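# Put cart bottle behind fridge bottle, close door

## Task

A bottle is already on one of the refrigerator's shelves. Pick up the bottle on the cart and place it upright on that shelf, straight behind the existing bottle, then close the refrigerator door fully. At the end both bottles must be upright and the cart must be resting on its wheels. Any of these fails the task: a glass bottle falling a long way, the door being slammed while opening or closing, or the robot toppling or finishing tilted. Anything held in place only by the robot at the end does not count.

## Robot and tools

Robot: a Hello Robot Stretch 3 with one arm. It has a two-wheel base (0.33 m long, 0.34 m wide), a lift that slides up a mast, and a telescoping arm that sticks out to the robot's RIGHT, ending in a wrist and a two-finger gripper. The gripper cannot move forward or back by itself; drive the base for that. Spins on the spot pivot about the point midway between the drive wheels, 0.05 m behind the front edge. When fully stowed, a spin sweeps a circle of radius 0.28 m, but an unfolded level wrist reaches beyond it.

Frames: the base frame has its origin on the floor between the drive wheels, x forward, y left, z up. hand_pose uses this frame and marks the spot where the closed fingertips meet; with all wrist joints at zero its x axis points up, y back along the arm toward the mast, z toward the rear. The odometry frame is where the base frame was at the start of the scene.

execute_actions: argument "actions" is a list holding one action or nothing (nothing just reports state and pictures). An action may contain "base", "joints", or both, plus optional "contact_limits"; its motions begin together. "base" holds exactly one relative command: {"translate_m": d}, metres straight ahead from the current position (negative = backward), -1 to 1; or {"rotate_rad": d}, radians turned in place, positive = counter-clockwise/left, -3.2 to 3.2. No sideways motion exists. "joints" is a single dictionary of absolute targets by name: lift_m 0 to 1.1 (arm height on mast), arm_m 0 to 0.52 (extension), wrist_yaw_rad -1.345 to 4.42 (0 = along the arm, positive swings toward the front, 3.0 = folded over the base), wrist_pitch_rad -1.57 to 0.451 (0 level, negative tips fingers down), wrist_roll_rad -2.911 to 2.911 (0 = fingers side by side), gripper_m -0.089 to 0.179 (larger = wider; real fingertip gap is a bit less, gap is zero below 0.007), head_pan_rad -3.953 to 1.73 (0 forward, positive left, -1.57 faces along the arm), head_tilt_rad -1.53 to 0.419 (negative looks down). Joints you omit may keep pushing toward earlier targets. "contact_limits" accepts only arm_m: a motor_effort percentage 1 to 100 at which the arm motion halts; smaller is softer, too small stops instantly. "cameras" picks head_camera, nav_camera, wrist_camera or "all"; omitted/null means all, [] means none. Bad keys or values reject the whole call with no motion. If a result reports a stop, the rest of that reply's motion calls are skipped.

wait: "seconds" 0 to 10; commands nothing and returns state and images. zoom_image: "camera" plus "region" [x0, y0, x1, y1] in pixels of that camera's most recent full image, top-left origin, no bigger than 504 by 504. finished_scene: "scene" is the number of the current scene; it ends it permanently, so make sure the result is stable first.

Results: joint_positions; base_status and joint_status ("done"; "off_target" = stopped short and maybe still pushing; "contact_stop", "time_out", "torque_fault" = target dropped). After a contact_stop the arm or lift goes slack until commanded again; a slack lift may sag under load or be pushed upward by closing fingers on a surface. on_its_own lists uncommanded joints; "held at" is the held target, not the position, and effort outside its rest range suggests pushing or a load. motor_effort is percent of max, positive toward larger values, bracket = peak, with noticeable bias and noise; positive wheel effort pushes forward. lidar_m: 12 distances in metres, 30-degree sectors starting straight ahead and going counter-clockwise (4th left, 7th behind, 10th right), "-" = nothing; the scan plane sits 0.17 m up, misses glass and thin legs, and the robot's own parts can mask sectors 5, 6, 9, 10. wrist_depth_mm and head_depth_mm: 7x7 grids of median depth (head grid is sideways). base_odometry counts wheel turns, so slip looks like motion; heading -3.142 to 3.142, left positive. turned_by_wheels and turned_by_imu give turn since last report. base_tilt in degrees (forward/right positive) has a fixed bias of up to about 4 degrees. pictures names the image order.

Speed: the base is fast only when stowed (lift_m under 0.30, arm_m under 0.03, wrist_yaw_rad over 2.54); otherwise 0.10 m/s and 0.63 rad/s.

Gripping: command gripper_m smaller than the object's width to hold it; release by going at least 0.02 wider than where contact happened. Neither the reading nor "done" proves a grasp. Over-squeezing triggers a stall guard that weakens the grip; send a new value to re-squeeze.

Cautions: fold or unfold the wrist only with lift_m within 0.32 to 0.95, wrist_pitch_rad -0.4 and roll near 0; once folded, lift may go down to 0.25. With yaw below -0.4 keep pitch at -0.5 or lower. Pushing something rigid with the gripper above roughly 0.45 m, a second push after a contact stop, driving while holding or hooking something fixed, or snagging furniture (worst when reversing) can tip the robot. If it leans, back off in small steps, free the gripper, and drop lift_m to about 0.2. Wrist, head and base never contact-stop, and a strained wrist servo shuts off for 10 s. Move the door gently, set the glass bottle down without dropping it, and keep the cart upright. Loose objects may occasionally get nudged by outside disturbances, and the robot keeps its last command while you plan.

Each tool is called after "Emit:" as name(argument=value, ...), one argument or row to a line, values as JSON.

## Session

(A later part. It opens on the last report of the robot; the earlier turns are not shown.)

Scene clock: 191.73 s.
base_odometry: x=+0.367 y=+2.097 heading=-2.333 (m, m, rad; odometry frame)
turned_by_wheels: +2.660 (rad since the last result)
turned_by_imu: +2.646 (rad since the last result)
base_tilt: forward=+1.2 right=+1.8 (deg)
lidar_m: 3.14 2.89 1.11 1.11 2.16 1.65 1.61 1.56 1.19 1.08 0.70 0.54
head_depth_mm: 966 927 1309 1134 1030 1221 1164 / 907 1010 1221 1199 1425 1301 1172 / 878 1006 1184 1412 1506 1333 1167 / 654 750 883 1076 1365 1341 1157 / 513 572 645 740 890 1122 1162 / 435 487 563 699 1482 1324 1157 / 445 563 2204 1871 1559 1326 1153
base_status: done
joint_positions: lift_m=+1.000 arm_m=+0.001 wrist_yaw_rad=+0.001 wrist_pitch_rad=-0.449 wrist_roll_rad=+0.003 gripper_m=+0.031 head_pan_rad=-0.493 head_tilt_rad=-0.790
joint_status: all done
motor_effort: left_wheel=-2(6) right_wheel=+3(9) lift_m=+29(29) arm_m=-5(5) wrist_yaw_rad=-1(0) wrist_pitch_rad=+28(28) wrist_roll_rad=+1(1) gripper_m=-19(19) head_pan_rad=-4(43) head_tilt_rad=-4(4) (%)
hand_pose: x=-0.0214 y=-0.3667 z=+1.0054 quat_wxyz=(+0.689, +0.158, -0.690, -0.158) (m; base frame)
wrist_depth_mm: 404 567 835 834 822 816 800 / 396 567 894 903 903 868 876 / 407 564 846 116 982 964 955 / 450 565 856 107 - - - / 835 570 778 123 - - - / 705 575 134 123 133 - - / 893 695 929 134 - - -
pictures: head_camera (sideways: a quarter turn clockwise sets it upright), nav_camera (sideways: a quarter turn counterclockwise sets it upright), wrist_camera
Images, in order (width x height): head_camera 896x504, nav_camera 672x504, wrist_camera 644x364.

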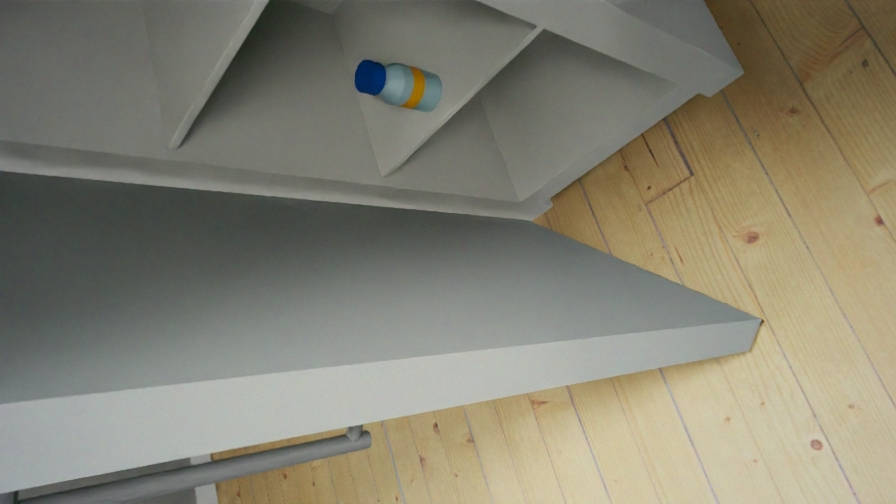

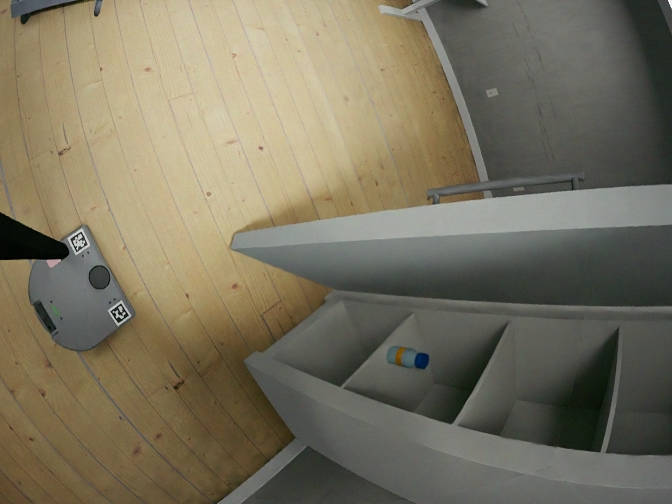

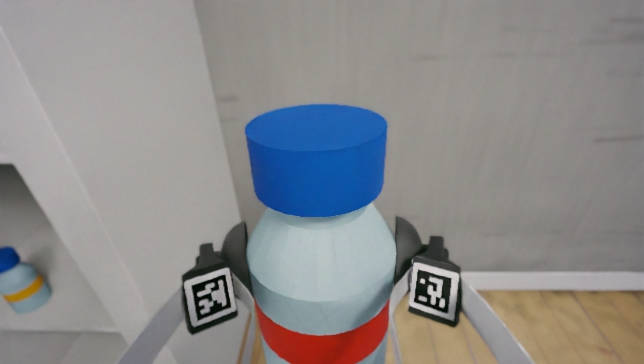

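Emit:
execute_actions(
  actions=[
    {"base":{"translate_m":0.38},"joints":{"lift_m":0.72,"head_tilt_rad":-0.95,"head_pan_rad":-0.9}},
  ],
  cameras=[],
)

Emit:
execute_actions(
  actions=[
    {"base":{"translate_m":0.12}},
  ],
  cameras=["nav_camera"],
)

Emit:
execute_actions(
  actions=[
    {"base":{"translate_m":0.1}},
  ],
)

Scene clock: 205.37 s.
base_odometry: x=+0.105 y=+1.822 heading=-2.333 (m, m, rad; odometry frame)
turned_by_wheels: +0.000 (rad since the last result)
turned_by_imu: +0.000 (rad since the last result)
base_tilt: forward=+1.4 right=+1.7 (deg)
lidar_m: 2.77 2.52 2.63 1.05 1.16 2.04 2.00 1.60 1.22 0.63 0.22 0.22
head_depth_mm: 862 734 1168 1003 1316 - - / 820 1051 1164 1047 1312 1283 - / 756 925 1101 1406 1354 1262 1123 / - - - 307 400 1197 1098 / - - - 299 378 715 1101 / - - 1909 1602 1360 1245 1113 / 1959 2208 1933 375 1403 1243 1110
base_status: done
joint_positions: lift_m=+0.720 arm_m=+0.001 wrist_yaw_rad=+0.001 wrist_pitch_rad=-0.449 wrist_roll_rad=+0.003 gripper_m=+0.031 head_pan_rad=-0.893 head_tilt_rad=-0.938
joint_status: all done
motor_effort: left_wheel=-3(4) right_wheel=+3(9) lift_m=+22(24) arm_m=-5(5) wrist_yaw_rad=-1(0) wrist_pitch_rad=+28(28) wrist_roll_rad=+1(0) gripper_m=-18(19) head_pan_rad=-4(40) head_tilt_rad=-5(17) (%)
hand_pose: x=-0.0214 y=-0.3667 z=+0.7258 quat_wxyz=(+0.689, +0.158, -0.690, -0.158) (m; base frame)
wrist_depth_mm: 559 729 753 349 840 832 844 / 563 780 803 383 924 936 907 / 559 708 760 116 - - 992 / 553 557 573 107 - - - / 547 748 524 122 - - - / 583 804 134 123 133 - - / 538 737 745 135 859 867 857
pictures: none
No camera images: the call's "cameras" was empty. Leave "cameras" out to get every camera's image.

Scene clock: 209.53 s.
base_odometry: x=+0.022 y=+1.736 heading=-2.333 (m, m, rad; odometry frame)
turned_by_wheels: +0.000 (rad since the last result)
turned_by_imu: -0.088 (rad since the last result)
base_tilt: forward=+1.4 right=+1.7 (deg)
lidar_m: 2.67 2.42 2.64 1.06 1.09 2.19 2.10 1.76 1.26 0.18 0.16 1.66
head_depth_mm: - - - - 579 - - / - - - - 299 432 - / - - - - 294 385 1097 / 326 369 377 408 444 582 1039 / 1360 1250 1848 1574 391 1230 1115 / 1464 - 1891 1629 1418 1248 1115 / 1673 2035 1907 1627 1406 1238 1110
base_status: done
joint_positions: lift_m=+0.720 arm_m=+0.001 wrist_yaw_rad=+0.000 wrist_pitch_rad=-0.451 wrist_roll_rad=+0.003 gripper_m=+0.031 head_pan_rad=-0.894 head_tilt_rad=-0.940
joint_status: not commanded
on_its_own: right_wheel is at rest, and its effort (+24) is outside its rest range (-18 to +18)
motor_effort: left_wheel=+2(15) right_wheel=+24(100) lift_m=+23(23) arm_m=-2(5) wrist_yaw_rad=+0(16) wrist_pitch_rad=+29(29) wrist_roll_rad=+1(1) gripper_m=-18(20) head_pan_rad=-3(5) head_tilt_rad=-4(5) (%)
hand_pose: x=-0.0215 y=-0.3663 z=+0.7253 quat_wxyz=(+0.689, +0.158, -0.690, -0.159) (m; base frame)
wrist_depth_mm: 528 716 736 519 846 888 913 / 517 747 813 622 940 965 966 / 510 670 760 116 - - - / 504 572 542 107 - - - / 508 648 517 123 - - - / 537 730 133 122 133 - - / 466 674 740 134 860 858 881
pictures: nav_camera (sideways: a quarter turn counterclockwise sets it upright)
Images, in order (width x height): nav_camera 672x504.

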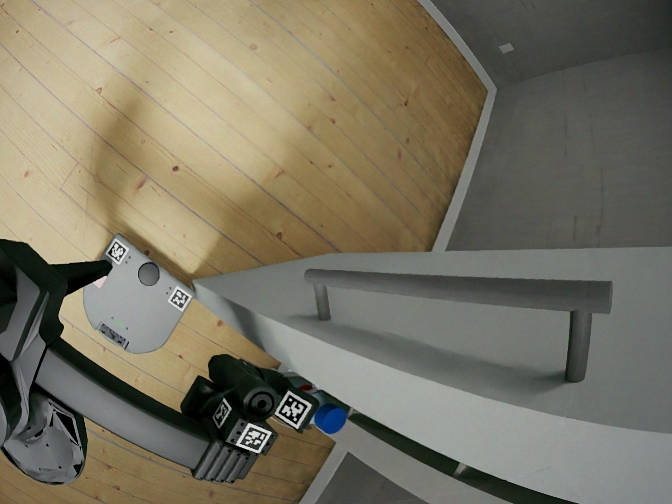

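Scene clock: 211.67 s.
base_odometry: x=-0.047 y=+1.664 heading=-2.335 (m, m, rad; odometry frame)
turned_by_wheels: -0.001 (rad since the last result)
turned_by_imu: -0.335 (rad since the last result)
base_tilt: forward=+1.2 right=+1.6 (deg)
lidar_m: 2.05 2.62 2.39 2.59 1.11 1.20 2.16 2.14 1.48 0.18 0.15 0.28
head_depth_mm: - - - - 1438 - - / - - - - 306 1267 - / - - - - - 374 1098 / - - - - 319 407 779 / - - 296 350 466 628 1113 / - - 344 - 1382 1233 1107 / 321 - 1776 1612 1414 1243 1114
base_status: translate_m off_target (by the wheels' count: +0.0998 of +0.1000)
joint_positions: lift_m=+0.720 arm_m=+0.001 wrist_yaw_rad=+0.001 wrist_pitch_rad=-0.451 wrist_roll_rad=+0.003 gripper_m=+0.031 head_pan_rad=-0.894 head_tilt_rad=-0.940
joint_status: not commanded
on_its_own: right_wheel is at rest, and its effort (+76) is outside its rest range (-18 to +18)
motor_effort: left_wheel=+2(8) right_wheel=+76(80) lift_m=+23(23) arm_m=-2(3) wrist_yaw_rad=+0(0) wrist_pitch_rad=+29(29) wrist_roll_rad=+0(0) gripper_m=-19(19) head_pan_rad=-4(4) head_tilt_rad=-4(4) (%)
hand_pose: x=-0.0214 y=-0.3663 z=+0.7253 quat_wxyz=(+0.689, +0.158, -0.690, -0.158) (m; base frame)
wrist_depth_mm: 624 667 355 955 - - - / 661 727 385 - - - - / 700 757 410 116 - - - / 611 602 453 107 - - - / 451 504 494 123 - - - / 774 896 133 123 134 - - / 732 764 738 134 858 868 875
pictures: head_camera (sideways: a quarter turn clockwise sets it upright), nav_camera (sideways: a quarter turn counterclockwise sets it upright), wrist_camera
Images, in order (width x height): head_camera 896x504, nav_camera 672x504, wrist_camera 644x364.

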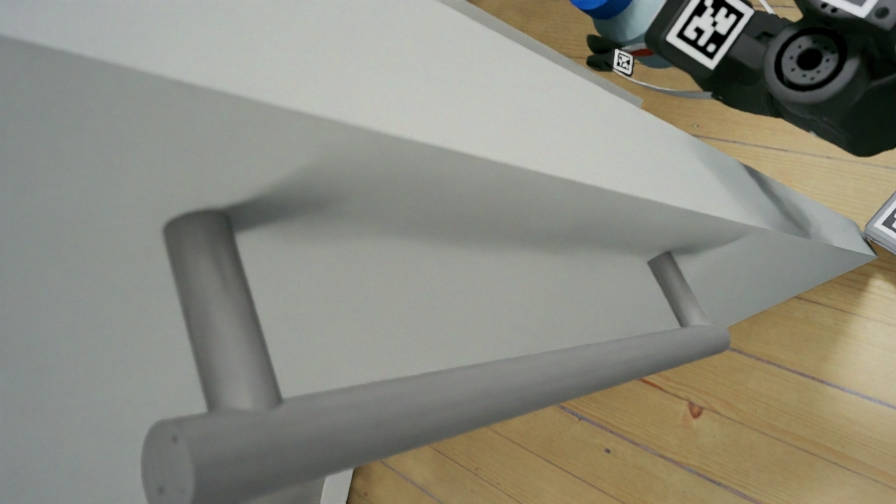

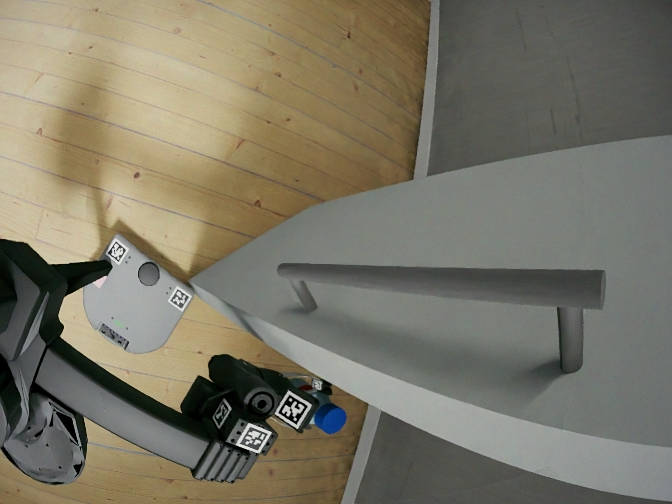

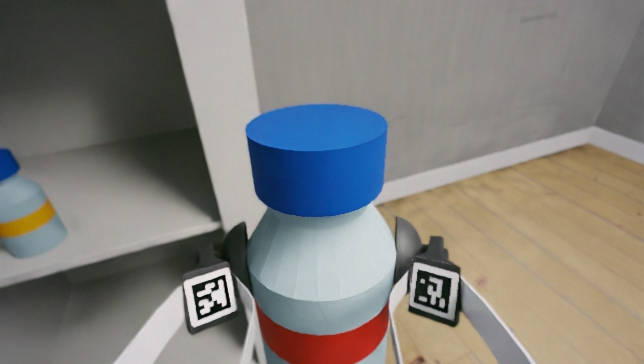

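Emit:
execute_actions(
  actions=[
    {"base":{"translate_m":-0.54},"joints":{"head_pan_rad":-1.6,"head_tilt_rad":-0.9}},
  ],
  cameras=[],
)

Emit:
execute_actions(
  actions=[
    {"base":{"rotate_rad":2.0},"joints":{"lift_m":0.45}},
  ],
  cameras=["nav_camera"],
)

Emit:
execute_actions(
  actions=[
    {"base":{"translate_m":-0.3}},
  ],
  cameras=["nav_camera"],
)

Scene clock: 238.13 s.
base_odometry: x=+0.327 y=+2.054 heading=-2.335 (m, m, rad; odometry frame)
turned_by_wheels: +0.000 (rad since the last result)
turned_by_imu: +0.003 (rad since the last result)
base_tilt: forward=+1.3 right=+1.8 (deg)
lidar_m: 0.62 2.79 2.91 0.89 0.90 2.02 1.65 1.64 1.71 1.39 0.88 0.61
head_depth_mm: 1567 1871 2099 1735 1474 1302 - / 1483 1764 2009 1725 1460 1340 - / 1430 1657 1923 1714 1461 1325 - / 1344 1580 1866 1701 580 - - / 1296 1484 1746 1705 1444 1270 1125 / 1240 1423 1671 1681 1441 1259 1122 / 1190 1356 1580 1683 1438 1259 1119
base_status: done
joint_positions: lift_m=+0.720 arm_m=+0.001 wrist_yaw_rad=+0.001 wrist_pitch_rad=-0.451 wrist_roll_rad=+0.003 gripper_m=+0.031 head_pan_rad=-1.593 head_tilt_rad=-0.902
joint_status: all done
motor_effort: left_wheel=+1(4) right_wheel=-2(59) lift_m=+23(24) arm_m=-2(3) wrist_yaw_rad=-1(0) wrist_pitch_rad=+29(29) wrist_roll_rad=+1(0) gripper_m=-18(19) head_pan_rad=-5(50) head_tilt_rad=+2(8) (%)
hand_pose: x=-0.0214 y=-0.3663 z=+0.7253 quat_wxyz=(+0.689, +0.158, -0.690, -0.158) (m; base frame)
wrist_depth_mm: 853 933 - - - - - / 908 989 - - - - - / 957 - - 116 - - - / 907 - - 107 - - - / 839 - - 123 - - - / 774 - 134 123 133 - - / 725 905 876 134 855 864 865
pictures: none
No camera images: the call's "cameras" was empty. Leave "cameras" out to get every camera's image.

Scene clock: 242.27 s.
base_odometry: x=+0.327 y=+2.054 heading=-0.335 (m, m, rad; odometry frame)
turned_by_wheels: +2.000 (rad since the last result)
turned_by_imu: +1.989 (rad since the last result)
base_tilt: forward=+1.3 right=+1.8 (deg)
lidar_m: 0.90 2.19 1.67 1.64 1.74 1.42 1.01 0.88 0.61 2.79 3.21 0.90
head_depth_mm: 2872 2655 2102 1707 1406 1244 1135 / 2843 2598 2078 1739 1459 1279 1148 / 2809 2585 2062 1722 1466 1276 1179 / 2885 2616 2054 1702 1457 833 - / 2835 2563 2035 1695 1457 1255 1120 / 2841 2539 2033 1694 1453 1262 1127 / 2755 2525 2011 1668 1443 1267 1117
base_status: done
joint_positions: lift_m=+0.450 arm_m=+0.001 wrist_yaw_rad=+0.001 wrist_pitch_rad=-0.451 wrist_roll_rad=+0.003 gripper_m=+0.031 head_pan_rad=-1.593 head_tilt_rad=-0.902
joint_status: all done
motor_effort: left_wheel=-2(6) right_wheel=+3(9) lift_m=+22(23) arm_m=-3(3) wrist_yaw_rad=+0(0) wrist_pitch_rad=+29(29) wrist_roll_rad=+0(0) gripper_m=-18(18) head_pan_rad=-4(4) head_tilt_rad=+1(1) (%)
hand_pose: x=-0.0214 y=-0.3663 z=+0.4554 quat_wxyz=(+0.689, +0.158, -0.690, -0.158) (m; base frame)
wrist_depth_mm: - - - - - - - / - - - - - - - / - - - 116 - - - / - - - 107 - - - / 881 867 875 123 825 841 789 / 734 717 134 122 133 696 516 / 623 630 597 134 587 595 420
pictures: nav_camera (sideways: a quarter turn counterclockwise sets it upright)
Images, in order (width x height): nav_camera 672x504.

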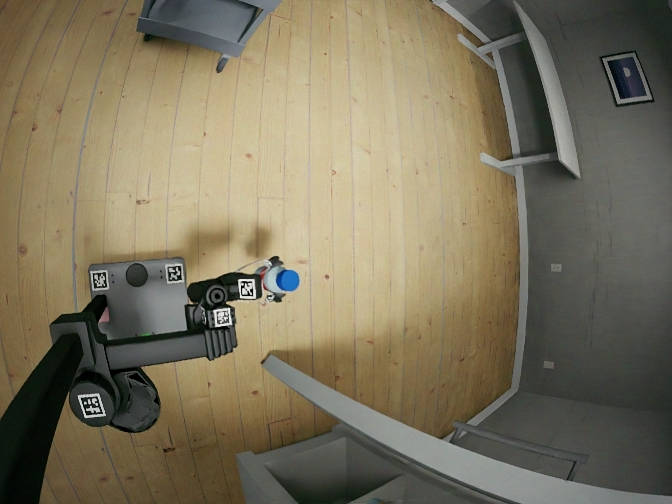

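Scene clock: 246.37 s.
base_odometry: x=+0.043 y=+2.152 heading=-0.335 (m, m, rad; odometry frame)
turned_by_wheels: +0.000 (rad since the last result)
turned_by_imu: +0.001 (rad since the last result)
base_tilt: forward=+1.3 right=+1.8 (deg)
lidar_m: 1.19 2.22 1.70 1.66 1.45 1.11 0.94 0.60 0.46 0.46 2.87 1.20
head_depth_mm: 418 526 708 1079 1397 1284 1134 / 383 444 567 787 1275 1277 1158 / 417 475 545 661 882 1254 1177 / 2830 2507 2028 1705 1421 831 - / 2803 2570 2029 1710 1445 1254 1124 / 2821 2532 2035 1688 1450 1259 1118 / 2850 2516 2011 1682 1434 1261 1119
base_status: done
joint_positions: lift_m=+0.450 arm_m=+0.001 wrist_yaw_rad=+0.001 wrist_pitch_rad=-0.451 wrist_roll_rad=+0.003 gripper_m=+0.031 head_pan_rad=-1.593 head_tilt_rad=-0.902
joint_status: not commanded
motor_effort: left_wheel=-2(8) right_wheel=+4(6) lift_m=+23(22) arm_m=-3(3) wrist_yaw_rad=-1(0) wrist_pitch_rad=+29(29) wrist_roll_rad=+0(0) gripper_m=-19(19) head_pan_rad=-5(5) head_tilt_rad=+2(1) (%)
hand_pose: x=-0.0214 y=-0.3663 z=+0.4554 quat_wxyz=(+0.689, +0.158, -0.690, -0.158) (m; base frame)
wrist_depth_mm: - - - - 205 204 391 / - - - - 220 241 535 / - - - 116 230 292 589 / - - - 107 251 372 677 / 881 872 857 123 265 503 664 / 728 734 133 122 133 668 633 / 626 621 596 134 373 594 572
pictures: nav_camera (sideways: a quarter turn counterclockwise sets it upright)
Images, in order (width x height): nav_camera 672x504.

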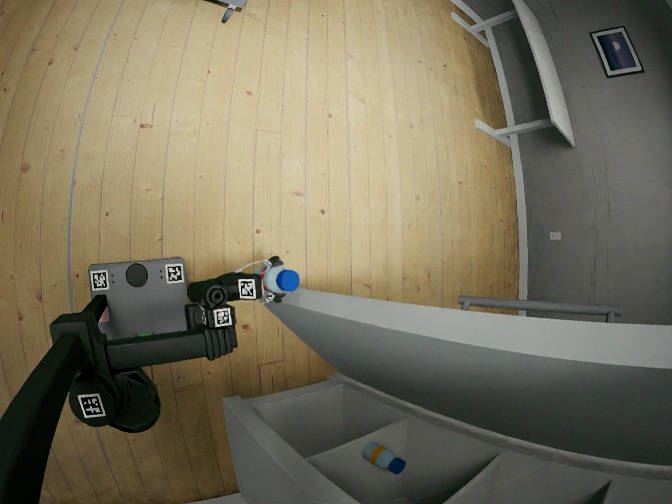

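Emit:
execute_actions(
  actions=[
    {"base":{"translate_m":-0.17}},
  ],
  cameras=[],
)

Emit:
execute_actions(
  actions=[
    {"joints":{"arm_m":0.17}},
  ],
  cameras=["nav_camera","wrist_camera"],
)

Emit:
execute_actions(
  actions=[
    {"base":{"translate_m":0.1},"joints":{"arm_m":0.23}},
  ],
  cameras=["nav_camera","wrist_camera"],
)

Scene clock: 256.70 s.
base_odometry: x=-0.117 y=+2.208 heading=-0.335 (m, m, rad; odometry frame)
turned_by_wheels: +0.000 (rad since the last result)
turned_by_imu: +0.001 (rad since the last result)
base_tilt: forward=+1.4 right=+1.9 (deg)
lidar_m: 1.36 2.24 1.70 1.67 1.22 0.94 0.91 0.46 0.67 0.45 2.94 1.36
head_depth_mm: 631 790 992 1150 1338 1155 1101 / 549 668 855 1190 1384 1254 1148 / 487 580 710 923 1330 1272 1182 / 436 509 608 759 1010 833 - / 396 454 534 647 847 1220 1123 / 372 435 542 1595 1446 1261 1123 / 2804 2527 2020 1665 1432 1255 1118
base_status: done
joint_positions: lift_m=+0.450 arm_m=+0.001 wrist_yaw_rad=+0.001 wrist_pitch_rad=-0.451 wrist_roll_rad=+0.003 gripper_m=+0.031 head_pan_rad=-1.593 head_tilt_rad=-0.902
joint_status: not commanded
motor_effort: left_wheel=-2(7) right_wheel=+3(5) lift_m=+22(22) arm_m=-3(3) wrist_yaw_rad=+0(0) wrist_pitch_rad=+29(29) wrist_roll_rad=+1(0) gripper_m=-18(19) head_pan_rad=-4(4) head_tilt_rad=+1(1) (%)
hand_pose: x=-0.0214 y=-0.3663 z=+0.4554 quat_wxyz=(+0.689, +0.158, -0.690, -0.158) (m; base frame)
wrist_depth_mm: - 212 196 244 323 478 497 / - - 209 263 355 535 535 / - - 216 116 404 592 581 / - - 240 107 455 656 636 / 865 868 260 123 509 694 645 / 725 731 133 122 133 653 535 / 625 619 490 134 577 577 469
pictures: none
No camera images: the call's "cameras" was empty. Leave "cameras" out to get every camera's image.

Scene clock: 259.20 s.
base_odometry: x=-0.117 y=+2.208 heading=-0.335 (m, m, rad; odometry frame)
turned_by_wheels: +0.000 (rad since the last result)
turned_by_imu: +0.000 (rad since the last result)
base_tilt: forward=+1.3 right=+1.7 (deg)
lidar_m: 1.36 2.23 1.71 1.67 1.23 0.93 0.91 0.46 0.78 0.61 0.62 1.36
head_depth_mm: 695 833 1006 1145 1324 1160 1098 / 649 772 946 1251 1407 1250 1158 / 615 719 871 1097 1396 1280 1141 / 580 674 802 998 1182 1224 1135 / 550 633 746 908 1136 1270 1132 / 522 598 698 850 1368 1260 1120 / 498 577 1906 1697 1433 1259 1113
base_status: not commanded
joint_positions: lift_m=+0.450 arm_m=+0.170 wrist_yaw_rad=-0.001 wrist_pitch_rad=-0.454 wrist_roll_rad=+0.001 gripper_m=+0.031 head_pan_rad=-1.593 head_tilt_rad=-0.902
joint_status: all done
motor_effort: left_wheel=-2(4) right_wheel=+2(14) lift_m=+22(23) arm_m=+5(10) wrist_yaw_rad=+2(7) wrist_pitch_rad=+30(42) wrist_roll_rad=+1(2) gripper_m=-18(20) head_pan_rad=-4(5) head_tilt_rad=+1(1) (%)
hand_pose: x=-0.0219 y=-0.5344 z=+0.4547 quat_wxyz=(+0.689, +0.159, -0.689, -0.160) (m; base frame)
wrist_depth_mm: 167 181 203 229 263 312 370 / 179 193 218 248 290 348 406 / 189 208 229 116 321 395 430 / 205 224 247 107 360 455 459 / 809 243 264 123 396 537 507 / 717 264 133 122 134 586 530 / 617 324 342 134 567 586 471
pictures: nav_camera (sideways: a quarter turn counterclockwise sets it upright), wrist_camera
Images, in order (width x height): nav_camera 672x504, wrist_camera 644x364.

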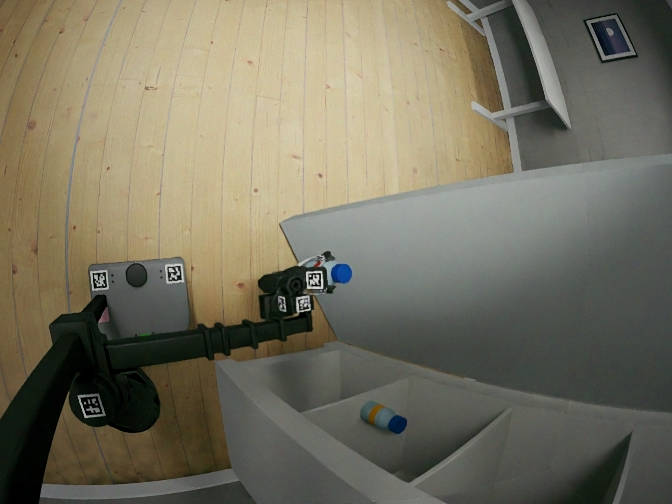

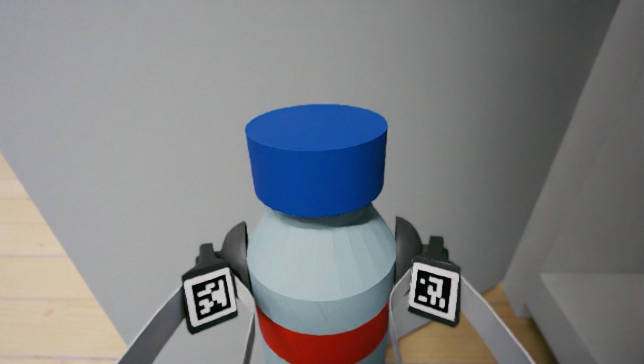

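Scene clock: 261.30 s.
base_odometry: x=-0.023 y=+2.175 heading=-0.335 (m, m, rad; odometry frame)
turned_by_wheels: +0.000 (rad since the last result)
turned_by_imu: +0.000 (rad since the last result)
base_tilt: forward=+1.3 right=+1.6 (deg)
lidar_m: 1.26 2.23 1.70 1.66 1.36 1.04 0.93 0.54 0.84 0.77 2.90 1.27
head_depth_mm: 716 837 1012 1263 1368 1243 1129 / 704 822 990 1238 1431 1279 1143 / 691 803 961 1192 1423 1269 1153 / 679 786 935 1132 - 1246 1130 / 665 770 910 1122 1385 1265 1121 / 659 810 1915 1689 1436 1258 1123 / 2846 2551 2017 1686 1438 1253 1121
base_status: done
joint_positions: lift_m=+0.450 arm_m=+0.230 wrist_yaw_rad=-0.001 wrist_pitch_rad=-0.454 wrist_roll_rad=+0.001 gripper_m=+0.031 head_pan_rad=-1.593 head_tilt_rad=-0.902
joint_status: all done
motor_effort: left_wheel=-2(3) right_wheel=+2(9) lift_m=+22(22) arm_m=+5(8) wrist_yaw_rad=+1(2) wrist_pitch_rad=+31(31) wrist_roll_rad=+1(1) gripper_m=-20(19) head_pan_rad=-5(4) head_tilt_rad=+1(1) (%)
hand_pose: x=-0.0218 y=-0.5944 z=+0.4547 quat_wxyz=(+0.689, +0.159, -0.689, -0.160) (m; base frame)
wrist_depth_mm: - 265 264 275 283 300 311 / - - 287 299 310 329 342 / - - 306 116 339 358 379 / - - 337 107 385 403 425 / 858 865 368 123 413 458 481 / 719 710 133 122 133 531 529 / 623 620 539 134 564 595 554
pictures: nav_camera (sideways: a quarter turn counterclockwise sets it upright), wrist_camera
Images, in order (width x height): nav_camera 672x504, wrist_camera 644x364.

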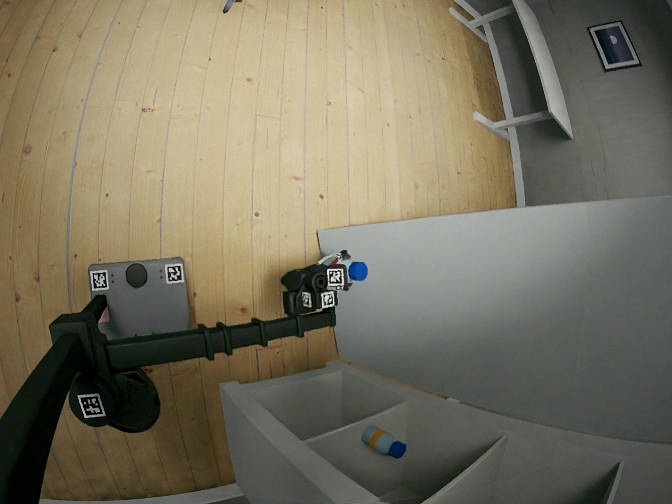

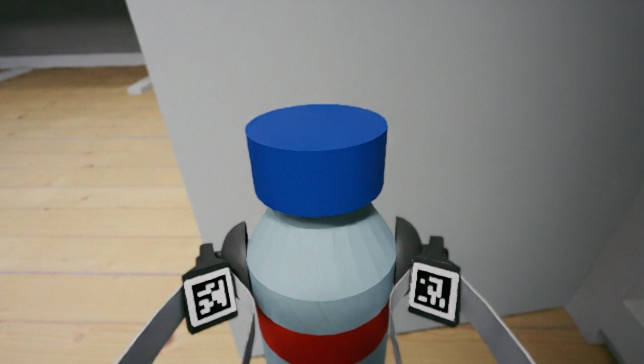

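Emit:
execute_actions(
  actions=[
    {"base":{"translate_m":0.16},"joints":{"arm_m":0,"lift_m":0.72}},
  ],
  cameras=[],
)

Emit:
execute_actions(
  actions=[
    {"base":{"rotate_rad":-1.575},"joints":{"head_tilt_rad":-0.8}},
  ],
  cameras=["nav_camera"],
)

Emit:
execute_actions(
  actions=[
    {"base":{"translate_m":0.4}},
  ],
)

Scene clock: 273.60 s.
base_odometry: x=+0.128 y=+2.123 heading=-0.335 (m, m, rad; odometry frame)
turned_by_wheels: +0.000 (rad since the last result)
turned_by_imu: +0.000 (rad since the last result)
base_tilt: forward=+1.4 right=+1.9 (deg)
lidar_m: 1.10 2.22 1.69 1.65 1.57 1.20 0.97 0.69 0.89 0.86 2.85 1.11
head_depth_mm: 751 871 1038 1272 1475 1306 - / 750 868 1030 1271 1465 1326 - / 748 865 1031 1267 1458 1339 - / 763 884 1055 1267 579 - - / 2853 2552 2057 1682 1432 1263 1129 / 2867 2552 2050 1692 1445 1261 1120 / 2846 2543 2017 1699 1447 1262 1111
base_status: done
joint_positions: lift_m=+0.720 arm_m=+0.001 wrist_yaw_rad=-0.001 wrist_pitch_rad=-0.454 wrist_roll_rad=+0.001 gripper_m=+0.031 head_pan_rad=-1.593 head_tilt_rad=-0.902
joint_status: all done
joint sent to its limit — the command would take arm_m past its lower limit, so that joint was sent only as far as its limit.
motor_effort: left_wheel=-2(4) right_wheel=+2(10) lift_m=+29(30) arm_m=-5(5) wrist_yaw_rad=+1(1) wrist_pitch_rad=+30(30) wrist_roll_rad=+1(2) gripper_m=-19(18) head_pan_rad=-5(4) head_tilt_rad=+1(2) (%)
hand_pose: x=-0.0217 y=-0.3661 z=+0.7244 quat_wxyz=(+0.689, +0.159, -0.689, -0.160) (m; base frame)
wrist_depth_mm: - - - 568 548 545 546 / - - - 624 592 599 588 / - - - 116 644 659 643 / - - - 107 722 722 704 / - - - 123 765 800 769 / - - 133 123 133 920 814 / 908 912 868 134 857 879 765
pictures: none
No camera images: the call's "cameras" was empty. Leave "cameras" out to get every camera's image.

Scene clock: 277.07 s.
base_odometry: x=+0.128 y=+2.123 heading=-1.910 (m, m, rad; odometry frame)
turned_by_wheels: -1.575 (rad since the last result)
turned_by_imu: -1.566 (rad since the last result)
base_tilt: forward=+1.3 right=+1.9 (deg)
lidar_m: 0.86 2.84 1.10 1.10 2.21 1.69 1.65 1.58 1.20 0.96 0.69 0.89
head_depth_mm: 1004 1145 1331 1583 1575 1341 - / 1006 1135 1322 1577 1569 1340 - / 1007 1139 1322 1581 1559 1331 - / 1001 1143 1331 1568 1544 - - / 1004 1132 1327 1581 1549 1309 1156 / 1002 1137 1297 1483 1472 1294 1158 / 934 942 951 964 1046 1231 1154
base_status: done
joint_positions: lift_m=+0.720 arm_m=+0.001 wrist_yaw_rad=-0.001 wrist_pitch_rad=-0.454 wrist_roll_rad=+0.001 gripper_m=+0.031 head_pan_rad=-1.593 head_tilt_rad=-0.804
joint_status: all done
motor_effort: left_wheel=+2(6) right_wheel=-4(9) lift_m=+30(29) arm_m=-5(5) wrist_yaw_rad=+1(1) wrist_pitch_rad=+30(30) wrist_roll_rad=+1(1) gripper_m=-18(18) head_pan_rad=-4(4) head_tilt_rad=+2(13) (%)
hand_pose: x=-0.0217 y=-0.3661 z=+0.7244 quat_wxyz=(+0.689, +0.159, -0.689, -0.160) (m; base frame)
wrist_depth_mm: 360 509 834 827 840 833 815 / 371 508 879 909 902 897 881 / 401 505 769 116 970 968 976 / 559 504 775 107 - - - / 844 521 684 123 - - - / 874 586 134 122 133 - - / 772 744 834 134 862 871 861
pictures: nav_camera (sideways: a quarter turn counterclockwise sets it upright)
Images, in order (width x height): nav_camera 672x504.

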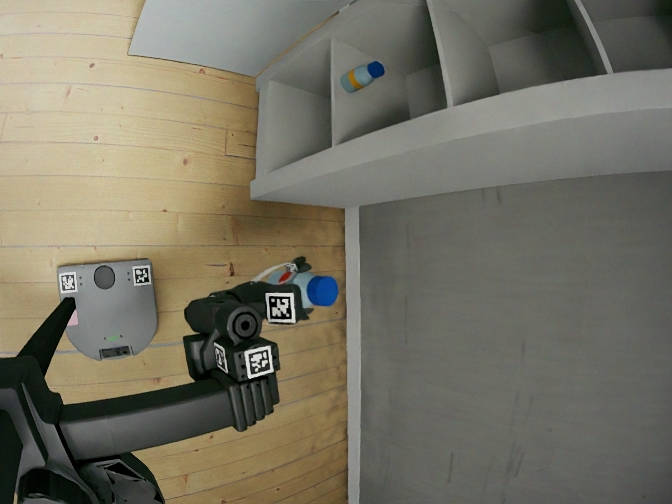

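Scene clock: 282.20 s.
base_odometry: x=-0.005 y=+1.745 heading=-1.910 (m, m, rad; odometry frame)
turned_by_wheels: +0.000 (rad since the last result)
turned_by_imu: +0.000 (rad since the last result)
base_tilt: forward=+1.3 right=+1.8 (deg)
lidar_m: 0.46 2.47 2.63 1.05 1.14 2.10 2.05 1.60 1.23 0.64 0.63 0.47
head_depth_mm: 1033 1172 1357 1623 1564 1332 - / 1023 1163 1352 1613 1568 1345 - / 527 598 726 1523 1524 1331 - / 882 790 727 955 928 - - / 914 869 1205 1099 1367 1267 1149 / 910 858 1203 1064 1351 1260 1152 / 911 851 1185 1062 1289 1267 1155
base_status: done
joint_positions: lift_m=+0.720 arm_m=+0.001 wrist_yaw_rad=-0.001 wrist_pitch_rad=-0.454 wrist_roll_rad=+0.001 gripper_m=+0.031 head_pan_rad=-1.593 head_tilt_rad=-0.804
joint_status: not commanded
motor_effort: left_wheel=+2(7) right_wheel=-4(6) lift_m=+29(29) arm_m=-5(5) wrist_yaw_rad=+1(1) wrist_pitch_rad=+31(30) wrist_roll_rad=+1(1) gripper_m=-18(18) head_pan_rad=-4(5) head_tilt_rad=+2(1) (%)
hand_pose: x=-0.0217 y=-0.3661 z=+0.7244 quat_wxyz=(+0.689, +0.159, -0.689, -0.160) (m; base frame)
wrist_depth_mm: 489 719 736 733 823 839 826 / 499 715 817 795 883 913 899 / 491 631 753 116 981 - 1000 / 508 572 542 107 - - - / 535 662 520 123 - - - / 551 710 133 123 133 - - / 541 701 735 134 852 867 870
pictures: head_camera (sideways: a quarter turn clockwise sets it upright), nav_camera (sideways: a quarter turn counterclockwise sets it upright), wrist_camera
Images, in order (width x height): head_camera 896x504, nav_camera 672x504, wrist_camera 644x364.

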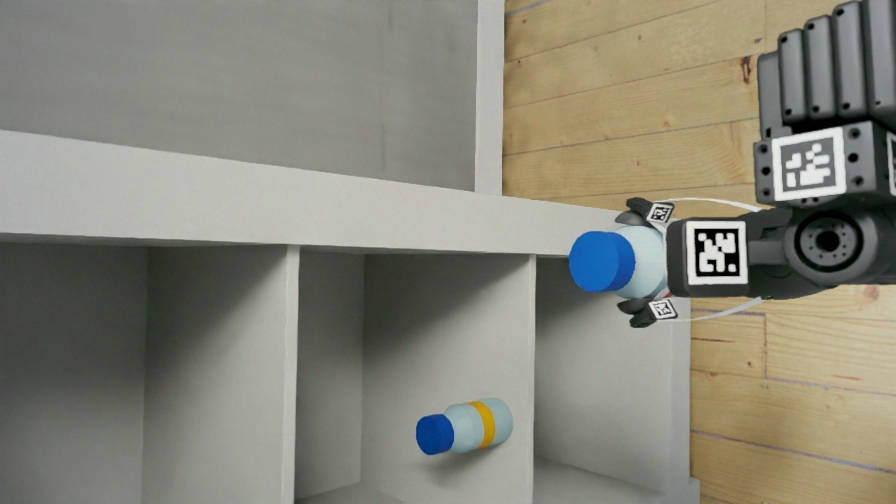

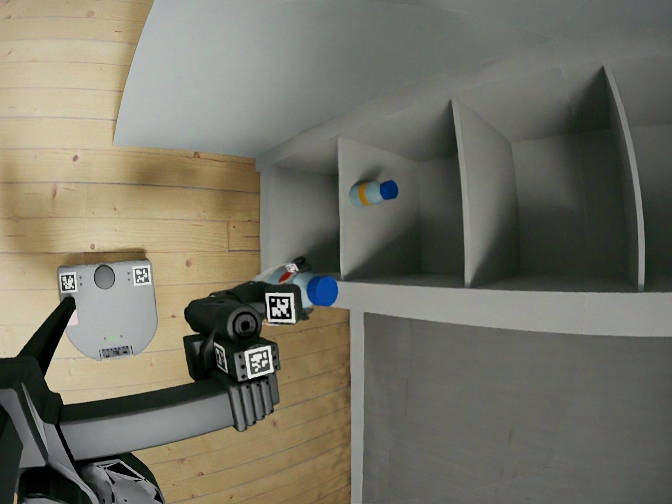

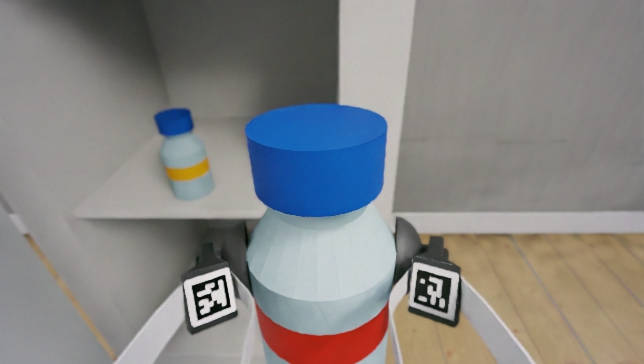

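Emit:
execute_actions(
  actions=[
    {"base":{"translate_m":0.095},"joints":{"lift_m":0.745,"arm_m":0.15}},
  ],
  cameras=["wrist_camera"],
)

Emit:
execute_actions(
  actions=[
    {"joints":{"arm_m":0.3}},
  ],
  cameras=["wrist_camera","head_camera"],
)

Scene clock: 293.80 s.
base_odometry: x=-0.036 y=+1.656 heading=-1.910 (m, m, rad; odometry frame)
turned_by_wheels: +0.000 (rad since the last result)
turned_by_imu: +0.001 (rad since the last result)
base_tilt: forward=+1.2 right=+1.8 (deg)
lidar_m: 0.37 2.37 2.62 1.06 1.12 2.20 2.15 1.61 0.66 0.65 0.50 0.38
head_depth_mm: 539 1148 1363 1606 1575 1372 - / 546 603 697 1534 - - 1136 / 887 794 754 883 - 1289 1163 / 918 872 1218 1141 - 1295 1155 / 917 863 1217 1101 1356 1267 1155 / 916 865 1202 1066 1366 1267 1155 / 911 846 979 1026 1079 1231 1129
base_status: done
joint_positions: lift_m=+0.745 arm_m=+0.150 wrist_yaw_rad=+0.000 wrist_pitch_rad=-0.454 wrist_roll_rad=+0.001 gripper_m=+0.031 head_pan_rad=-1.593 head_tilt_rad=-0.803
joint_status: all done
motor_effort: left_wheel=+2(7) right_wheel=-4(5) lift_m=+29(31) arm_m=+5(5) wrist_yaw_rad=+1(1) wrist_pitch_rad=+30(30) wrist_roll_rad=+1(1) gripper_m=-19(19) head_pan_rad=-5(4) head_tilt_rad=+1(2) (%)
hand_pose: x=-0.0216 y=-0.5144 z=+0.7494 quat_wxyz=(+0.689, +0.159, -0.689, -0.160) (m; base frame)
wrist_depth_mm: 389 541 615 615 446 223 220 / 388 540 675 674 443 240 750 / 385 540 727 116 383 260 831 / 387 544 384 107 384 284 932 / 382 497 397 123 333 327 - / 403 440 133 122 133 975 - / 443 495 762 134 436 856 872
pictures: wrist_camera
Images, in order (width x height): wrist_camera 644x364.

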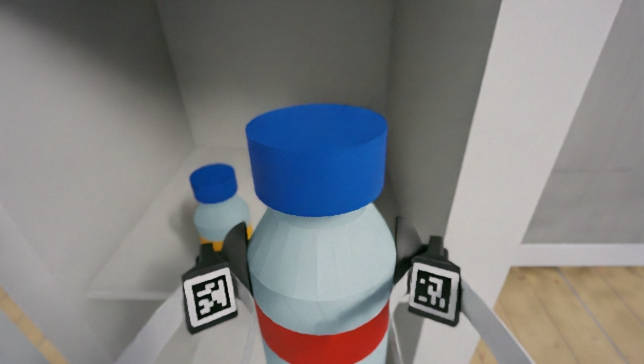

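Scene clock: 296.17 s.
base_odometry: x=-0.036 y=+1.656 heading=-1.910 (m, m, rad; odometry frame)
turned_by_wheels: +0.000 (rad since the last result)
turned_by_imu: +0.000 (rad since the last result)
base_tilt: forward=+1.2 right=+1.8 (deg)
lidar_m: 0.37 2.38 2.62 1.06 1.12 2.19 2.15 1.61 0.66 0.65 0.50 0.38
head_depth_mm: 540 1148 1356 1624 1577 1359 - / 547 606 701 1580 - - 1135 / 886 797 752 - 1070 1297 1157 / 918 873 1184 - 1371 1270 1162 / 919 863 1210 1048 1374 1264 1153 / 920 856 1213 1068 1355 1269 1150 / 909 853 981 1029 1074 1230 1121
base_status: not commanded
joint_positions: lift_m=+0.745 arm_m=+0.300 wrist_yaw_rad=+0.000 wrist_pitch_rad=-0.454 wrist_roll_rad=+0.001 gripper_m=+0.031 head_pan_rad=-1.593 head_tilt_rad=-0.803
joint_status: all done
motor_effort: left_wheel=+2(2) right_wheel=-4(4) lift_m=+29(30) arm_m=+5(5) wrist_yaw_rad=+1(0) wrist_pitch_rad=+30(30) wrist_roll_rad=+1(1) gripper_m=-18(19) head_pan_rad=-4(4) head_tilt_rad=+2(2) (%)
hand_pose: x=-0.0216 y=-0.6644 z=+0.7494 quat_wxyz=(+0.689, +0.159, -0.689, -0.160) (m; base frame)
wrist_depth_mm: 375 476 482 478 463 222 144 / 375 509 531 522 484 222 144 / 378 520 567 116 415 224 145 / 375 524 598 107 420 224 145 / 377 490 512 123 325 225 145 / 377 333 133 122 134 216 145 / 354 361 297 134 346 209 161
pictures: head_camera (sideways: a quarter turn clockwise sets it upright), wrist_camera
Images, in order (width x height): head_camera 896x504, wrist_camera 644x364.

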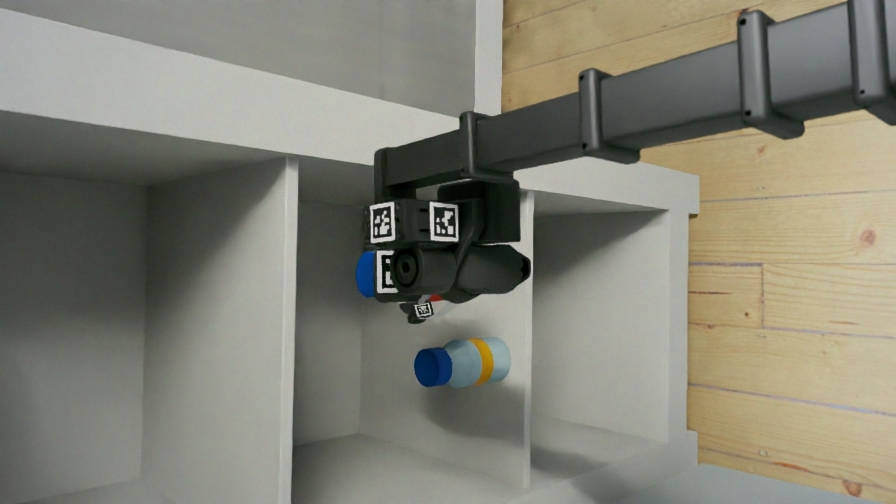

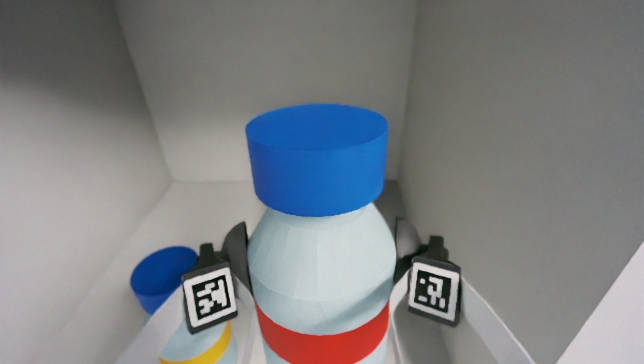

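Emit:
execute_actions(
  actions=[
    {"base":{"translate_m":0.012},"joints":{"arm_m":0.39}},
  ],
  cameras=["wrist_camera","head_camera"],
)

Emit:
execute_actions(
  actions=[
    {"joints":{"arm_m":0.45},"contact_limits":{"arm_m":12}},
  ],
  cameras=["wrist_camera","head_camera"],
)

Scene clock: 308.57 s.
base_odometry: x=-0.040 y=+1.644 heading=-1.910 (m, m, rad; odometry frame)
turned_by_wheels: +0.000 (rad since the last result)
turned_by_imu: +0.001 (rad since the last result)
base_tilt: forward=+1.1 right=+1.8 (deg)
lidar_m: 0.36 2.37 2.62 1.06 1.12 2.21 2.16 1.62 0.66 0.66 0.49 0.36
head_depth_mm: 531 1125 1360 1639 1569 1378 - / 550 617 704 1543 - - 1153 / 887 837 731 1047 1114 1273 1154 / 915 874 725 1043 1361 1270 1166 / 918 865 1216 1070 1355 1270 1157 / 913 859 1207 1087 1331 1262 1151 / 900 849 942 1018 1065 1192 1114
base_status: done
joint_positions: lift_m=+0.745 arm_m=+0.390 wrist_yaw_rad=+0.000 wrist_pitch_rad=-0.454 wrist_roll_rad=+0.001 gripper_m=+0.031 head_pan_rad=-1.593 head_tilt_rad=-0.803
joint_status: all done
motor_effort: left_wheel=+1(6) right_wheel=-4(7) lift_m=+30(28) arm_m=+5(4) wrist_yaw_rad=+0(0) wrist_pitch_rad=+30(30) wrist_roll_rad=+2(1) gripper_m=-19(18) head_pan_rad=-5(4) head_tilt_rad=+2(2) (%)
hand_pose: x=-0.0216 y=-0.7544 z=+0.7494 quat_wxyz=(+0.689, +0.159, -0.689, -0.160) (m; base frame)
wrist_depth_mm: 355 405 400 401 392 254 165 / 356 440 437 435 422 256 165 / 356 469 470 116 451 257 166 / 356 500 521 107 480 257 167 / 354 478 510 123 372 256 166 / 353 424 134 123 133 248 167 / 347 366 354 134 347 240 167
pictures: head_camera (sideways: a quarter turn clockwise sets it upright), wrist_camera
Images, in order (width x height): head_camera 896x504, wrist_camera 644x364.

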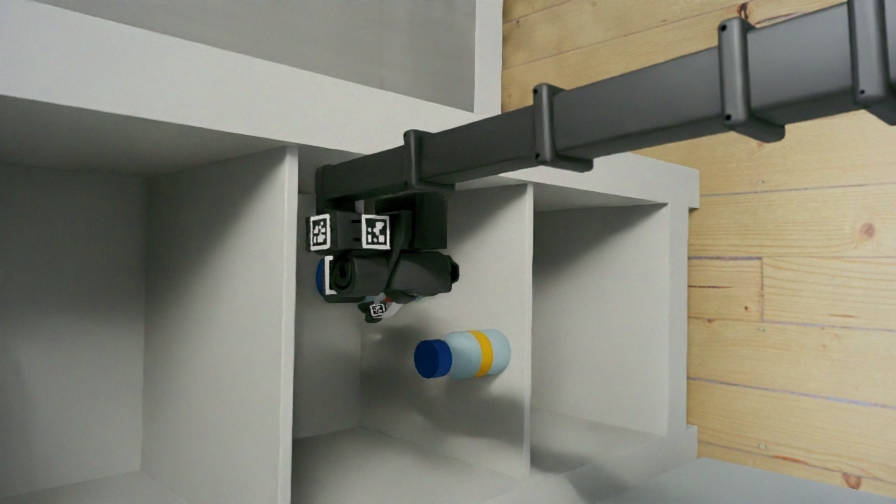

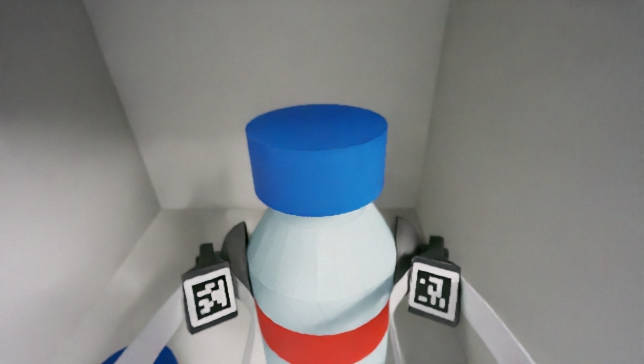

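Scene clock: 310.17 s.
base_odometry: x=-0.040 y=+1.644 heading=-1.910 (m, m, rad; odometry frame)
turned_by_wheels: +0.000 (rad since the last result)
turned_by_imu: +0.000 (rad since the last result)
base_tilt: forward=+1.3 right=+1.7 (deg)
lidar_m: 0.36 2.37 2.62 1.06 1.12 2.21 2.16 1.61 0.66 0.66 0.48 0.37
head_depth_mm: 531 1127 1361 1628 1568 1353 - / 549 616 701 1545 - - 1163 / 888 835 727 1075 1119 1274 1153 / 921 870 - 1068 1368 1276 1158 / 919 866 1202 1067 1352 1269 1151 / 916 856 1218 1086 1321 1269 1150 / 903 851 941 1019 1061 1190 1114
base_status: not commanded
joint_positions: lift_m=+0.745 arm_m=+0.450 wrist_yaw_rad=+0.000 wrist_pitch_rad=-0.454 wrist_roll_rad=+0.001 gripper_m=+0.031 head_pan_rad=-1.593 head_tilt_rad=-0.803
joint_status: all done
motor_effort: left_wheel=+2(2) right_wheel=-4(4) lift_m=+30(29) arm_m=+5(7) wrist_yaw_rad=+1(0) wrist_pitch_rad=+30(30) wrist_roll_rad=+1(1) gripper_m=-18(19) head_pan_rad=-4(5) head_tilt_rad=+1(1) (%)
contact_limits: arm_m 12 (drawing in: default 32, maximum 52; extending or still: default 44, maximum 71)
hand_pose: x=-0.0216 y=-0.8144 z=+0.7494 quat_wxyz=(+0.689, +0.159, -0.689, -0.160) (m; base frame)
wrist_depth_mm: 338 350 347 343 341 261 169 / 352 379 377 376 369 262 170 / 351 416 413 116 404 262 170 / 352 456 449 107 432 264 171 / 350 473 492 123 383 264 171 / 349 428 133 122 134 254 171 / 345 366 352 134 345 245 171
pictures: head_camera (sideways: a quarter turn clockwise sets it upright), wrist_camera
Images, in order (width x height): head_camera 896x504, wrist_camera 644x364.

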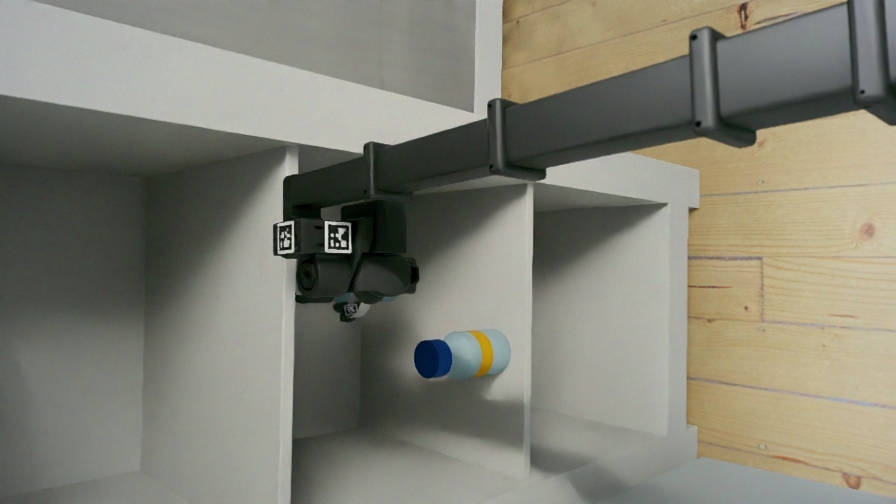

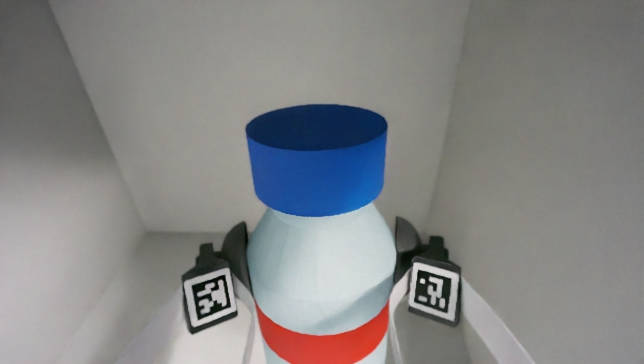

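Emit:
execute_actions(
  actions=[
    {"joints":{"lift_m":0.64,"arm_m":0.47}},
  ],
  cameras=["wrist_camera","head_camera"],
)

Scene clock: 319.13 s.
base_odometry: x=-0.040 y=+1.644 heading=-1.910 (m, m, rad; odometry frame)
turned_by_wheels: +0.000 (rad since the last result)
turned_by_imu: +0.001 (rad since the last result)
base_tilt: forward=+1.4 right=+1.8 (deg)
lidar_m: 0.36 2.37 2.61 1.06 1.12 2.20 2.16 1.62 0.66 0.66 0.48 0.37
head_depth_mm: 532 1133 1360 1631 1560 1336 1163 / 550 619 699 910 1567 1362 - / 891 835 835 834 1315 1290 1150 / 918 870 1190 1039 1368 1272 1154 / 924 866 1214 1056 1363 1271 1151 / 919 861 1211 1093 1327 1268 1155 / 903 851 947 1014 1055 1187 1110
base_status: not commanded
joint_positions: lift_m=+0.640 arm_m=+0.470 wrist_yaw_rad=+0.000 wrist_pitch_rad=-0.453 wrist_roll_rad=+0.001 gripper_m=+0.031 head_pan_rad=-1.593 head_tilt_rad=-0.803
joint_status: all done
motor_effort: left_wheel=+2(2) right_wheel=-4(3) lift_m=+23(25) arm_m=+5(4) wrist_yaw_rad=+0(1) wrist_pitch_rad=+30(30) wrist_roll_rad=+1(1) gripper_m=-19(19) head_pan_rad=-4(4) head_tilt_rad=+1(2) (%)
hand_pose: x=-0.0216 y=-0.8345 z=+0.6449 quat_wxyz=(+0.689, +0.159, -0.689, -0.159) (m; base frame)
wrist_depth_mm: 328 330 330 328 322 263 171 / 350 362 359 354 349 263 171 / 348 395 387 116 383 265 172 / 349 425 424 107 409 264 172 / 333 360 356 123 344 266 173 / 299 296 134 123 133 257 173 / 256 254 245 134 240 232 172
pictures: head_camera (sideways: a quarter turn clockwise sets it upright), wrist_camera
Images, in order (width x height): head_camera 896x504, wrist_camera 644x364.

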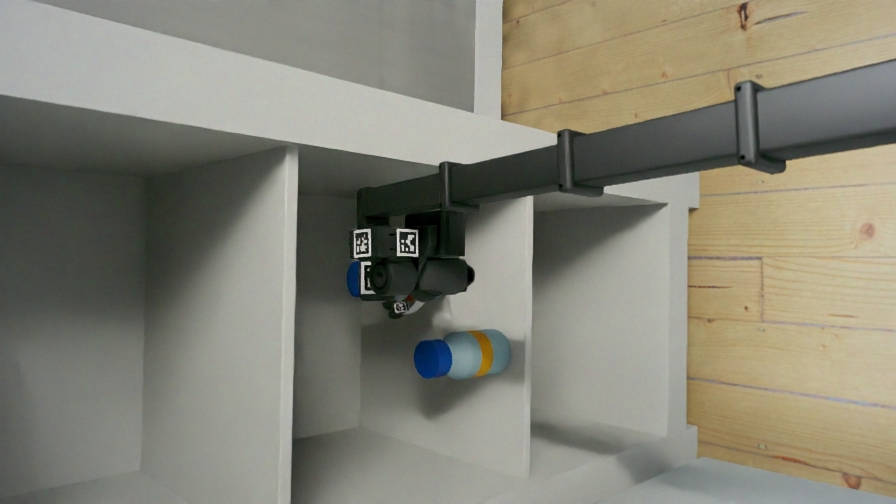

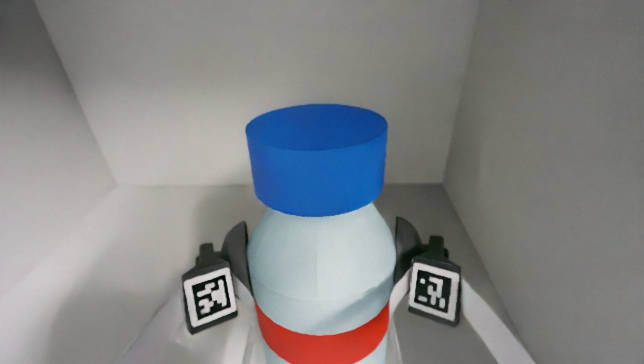

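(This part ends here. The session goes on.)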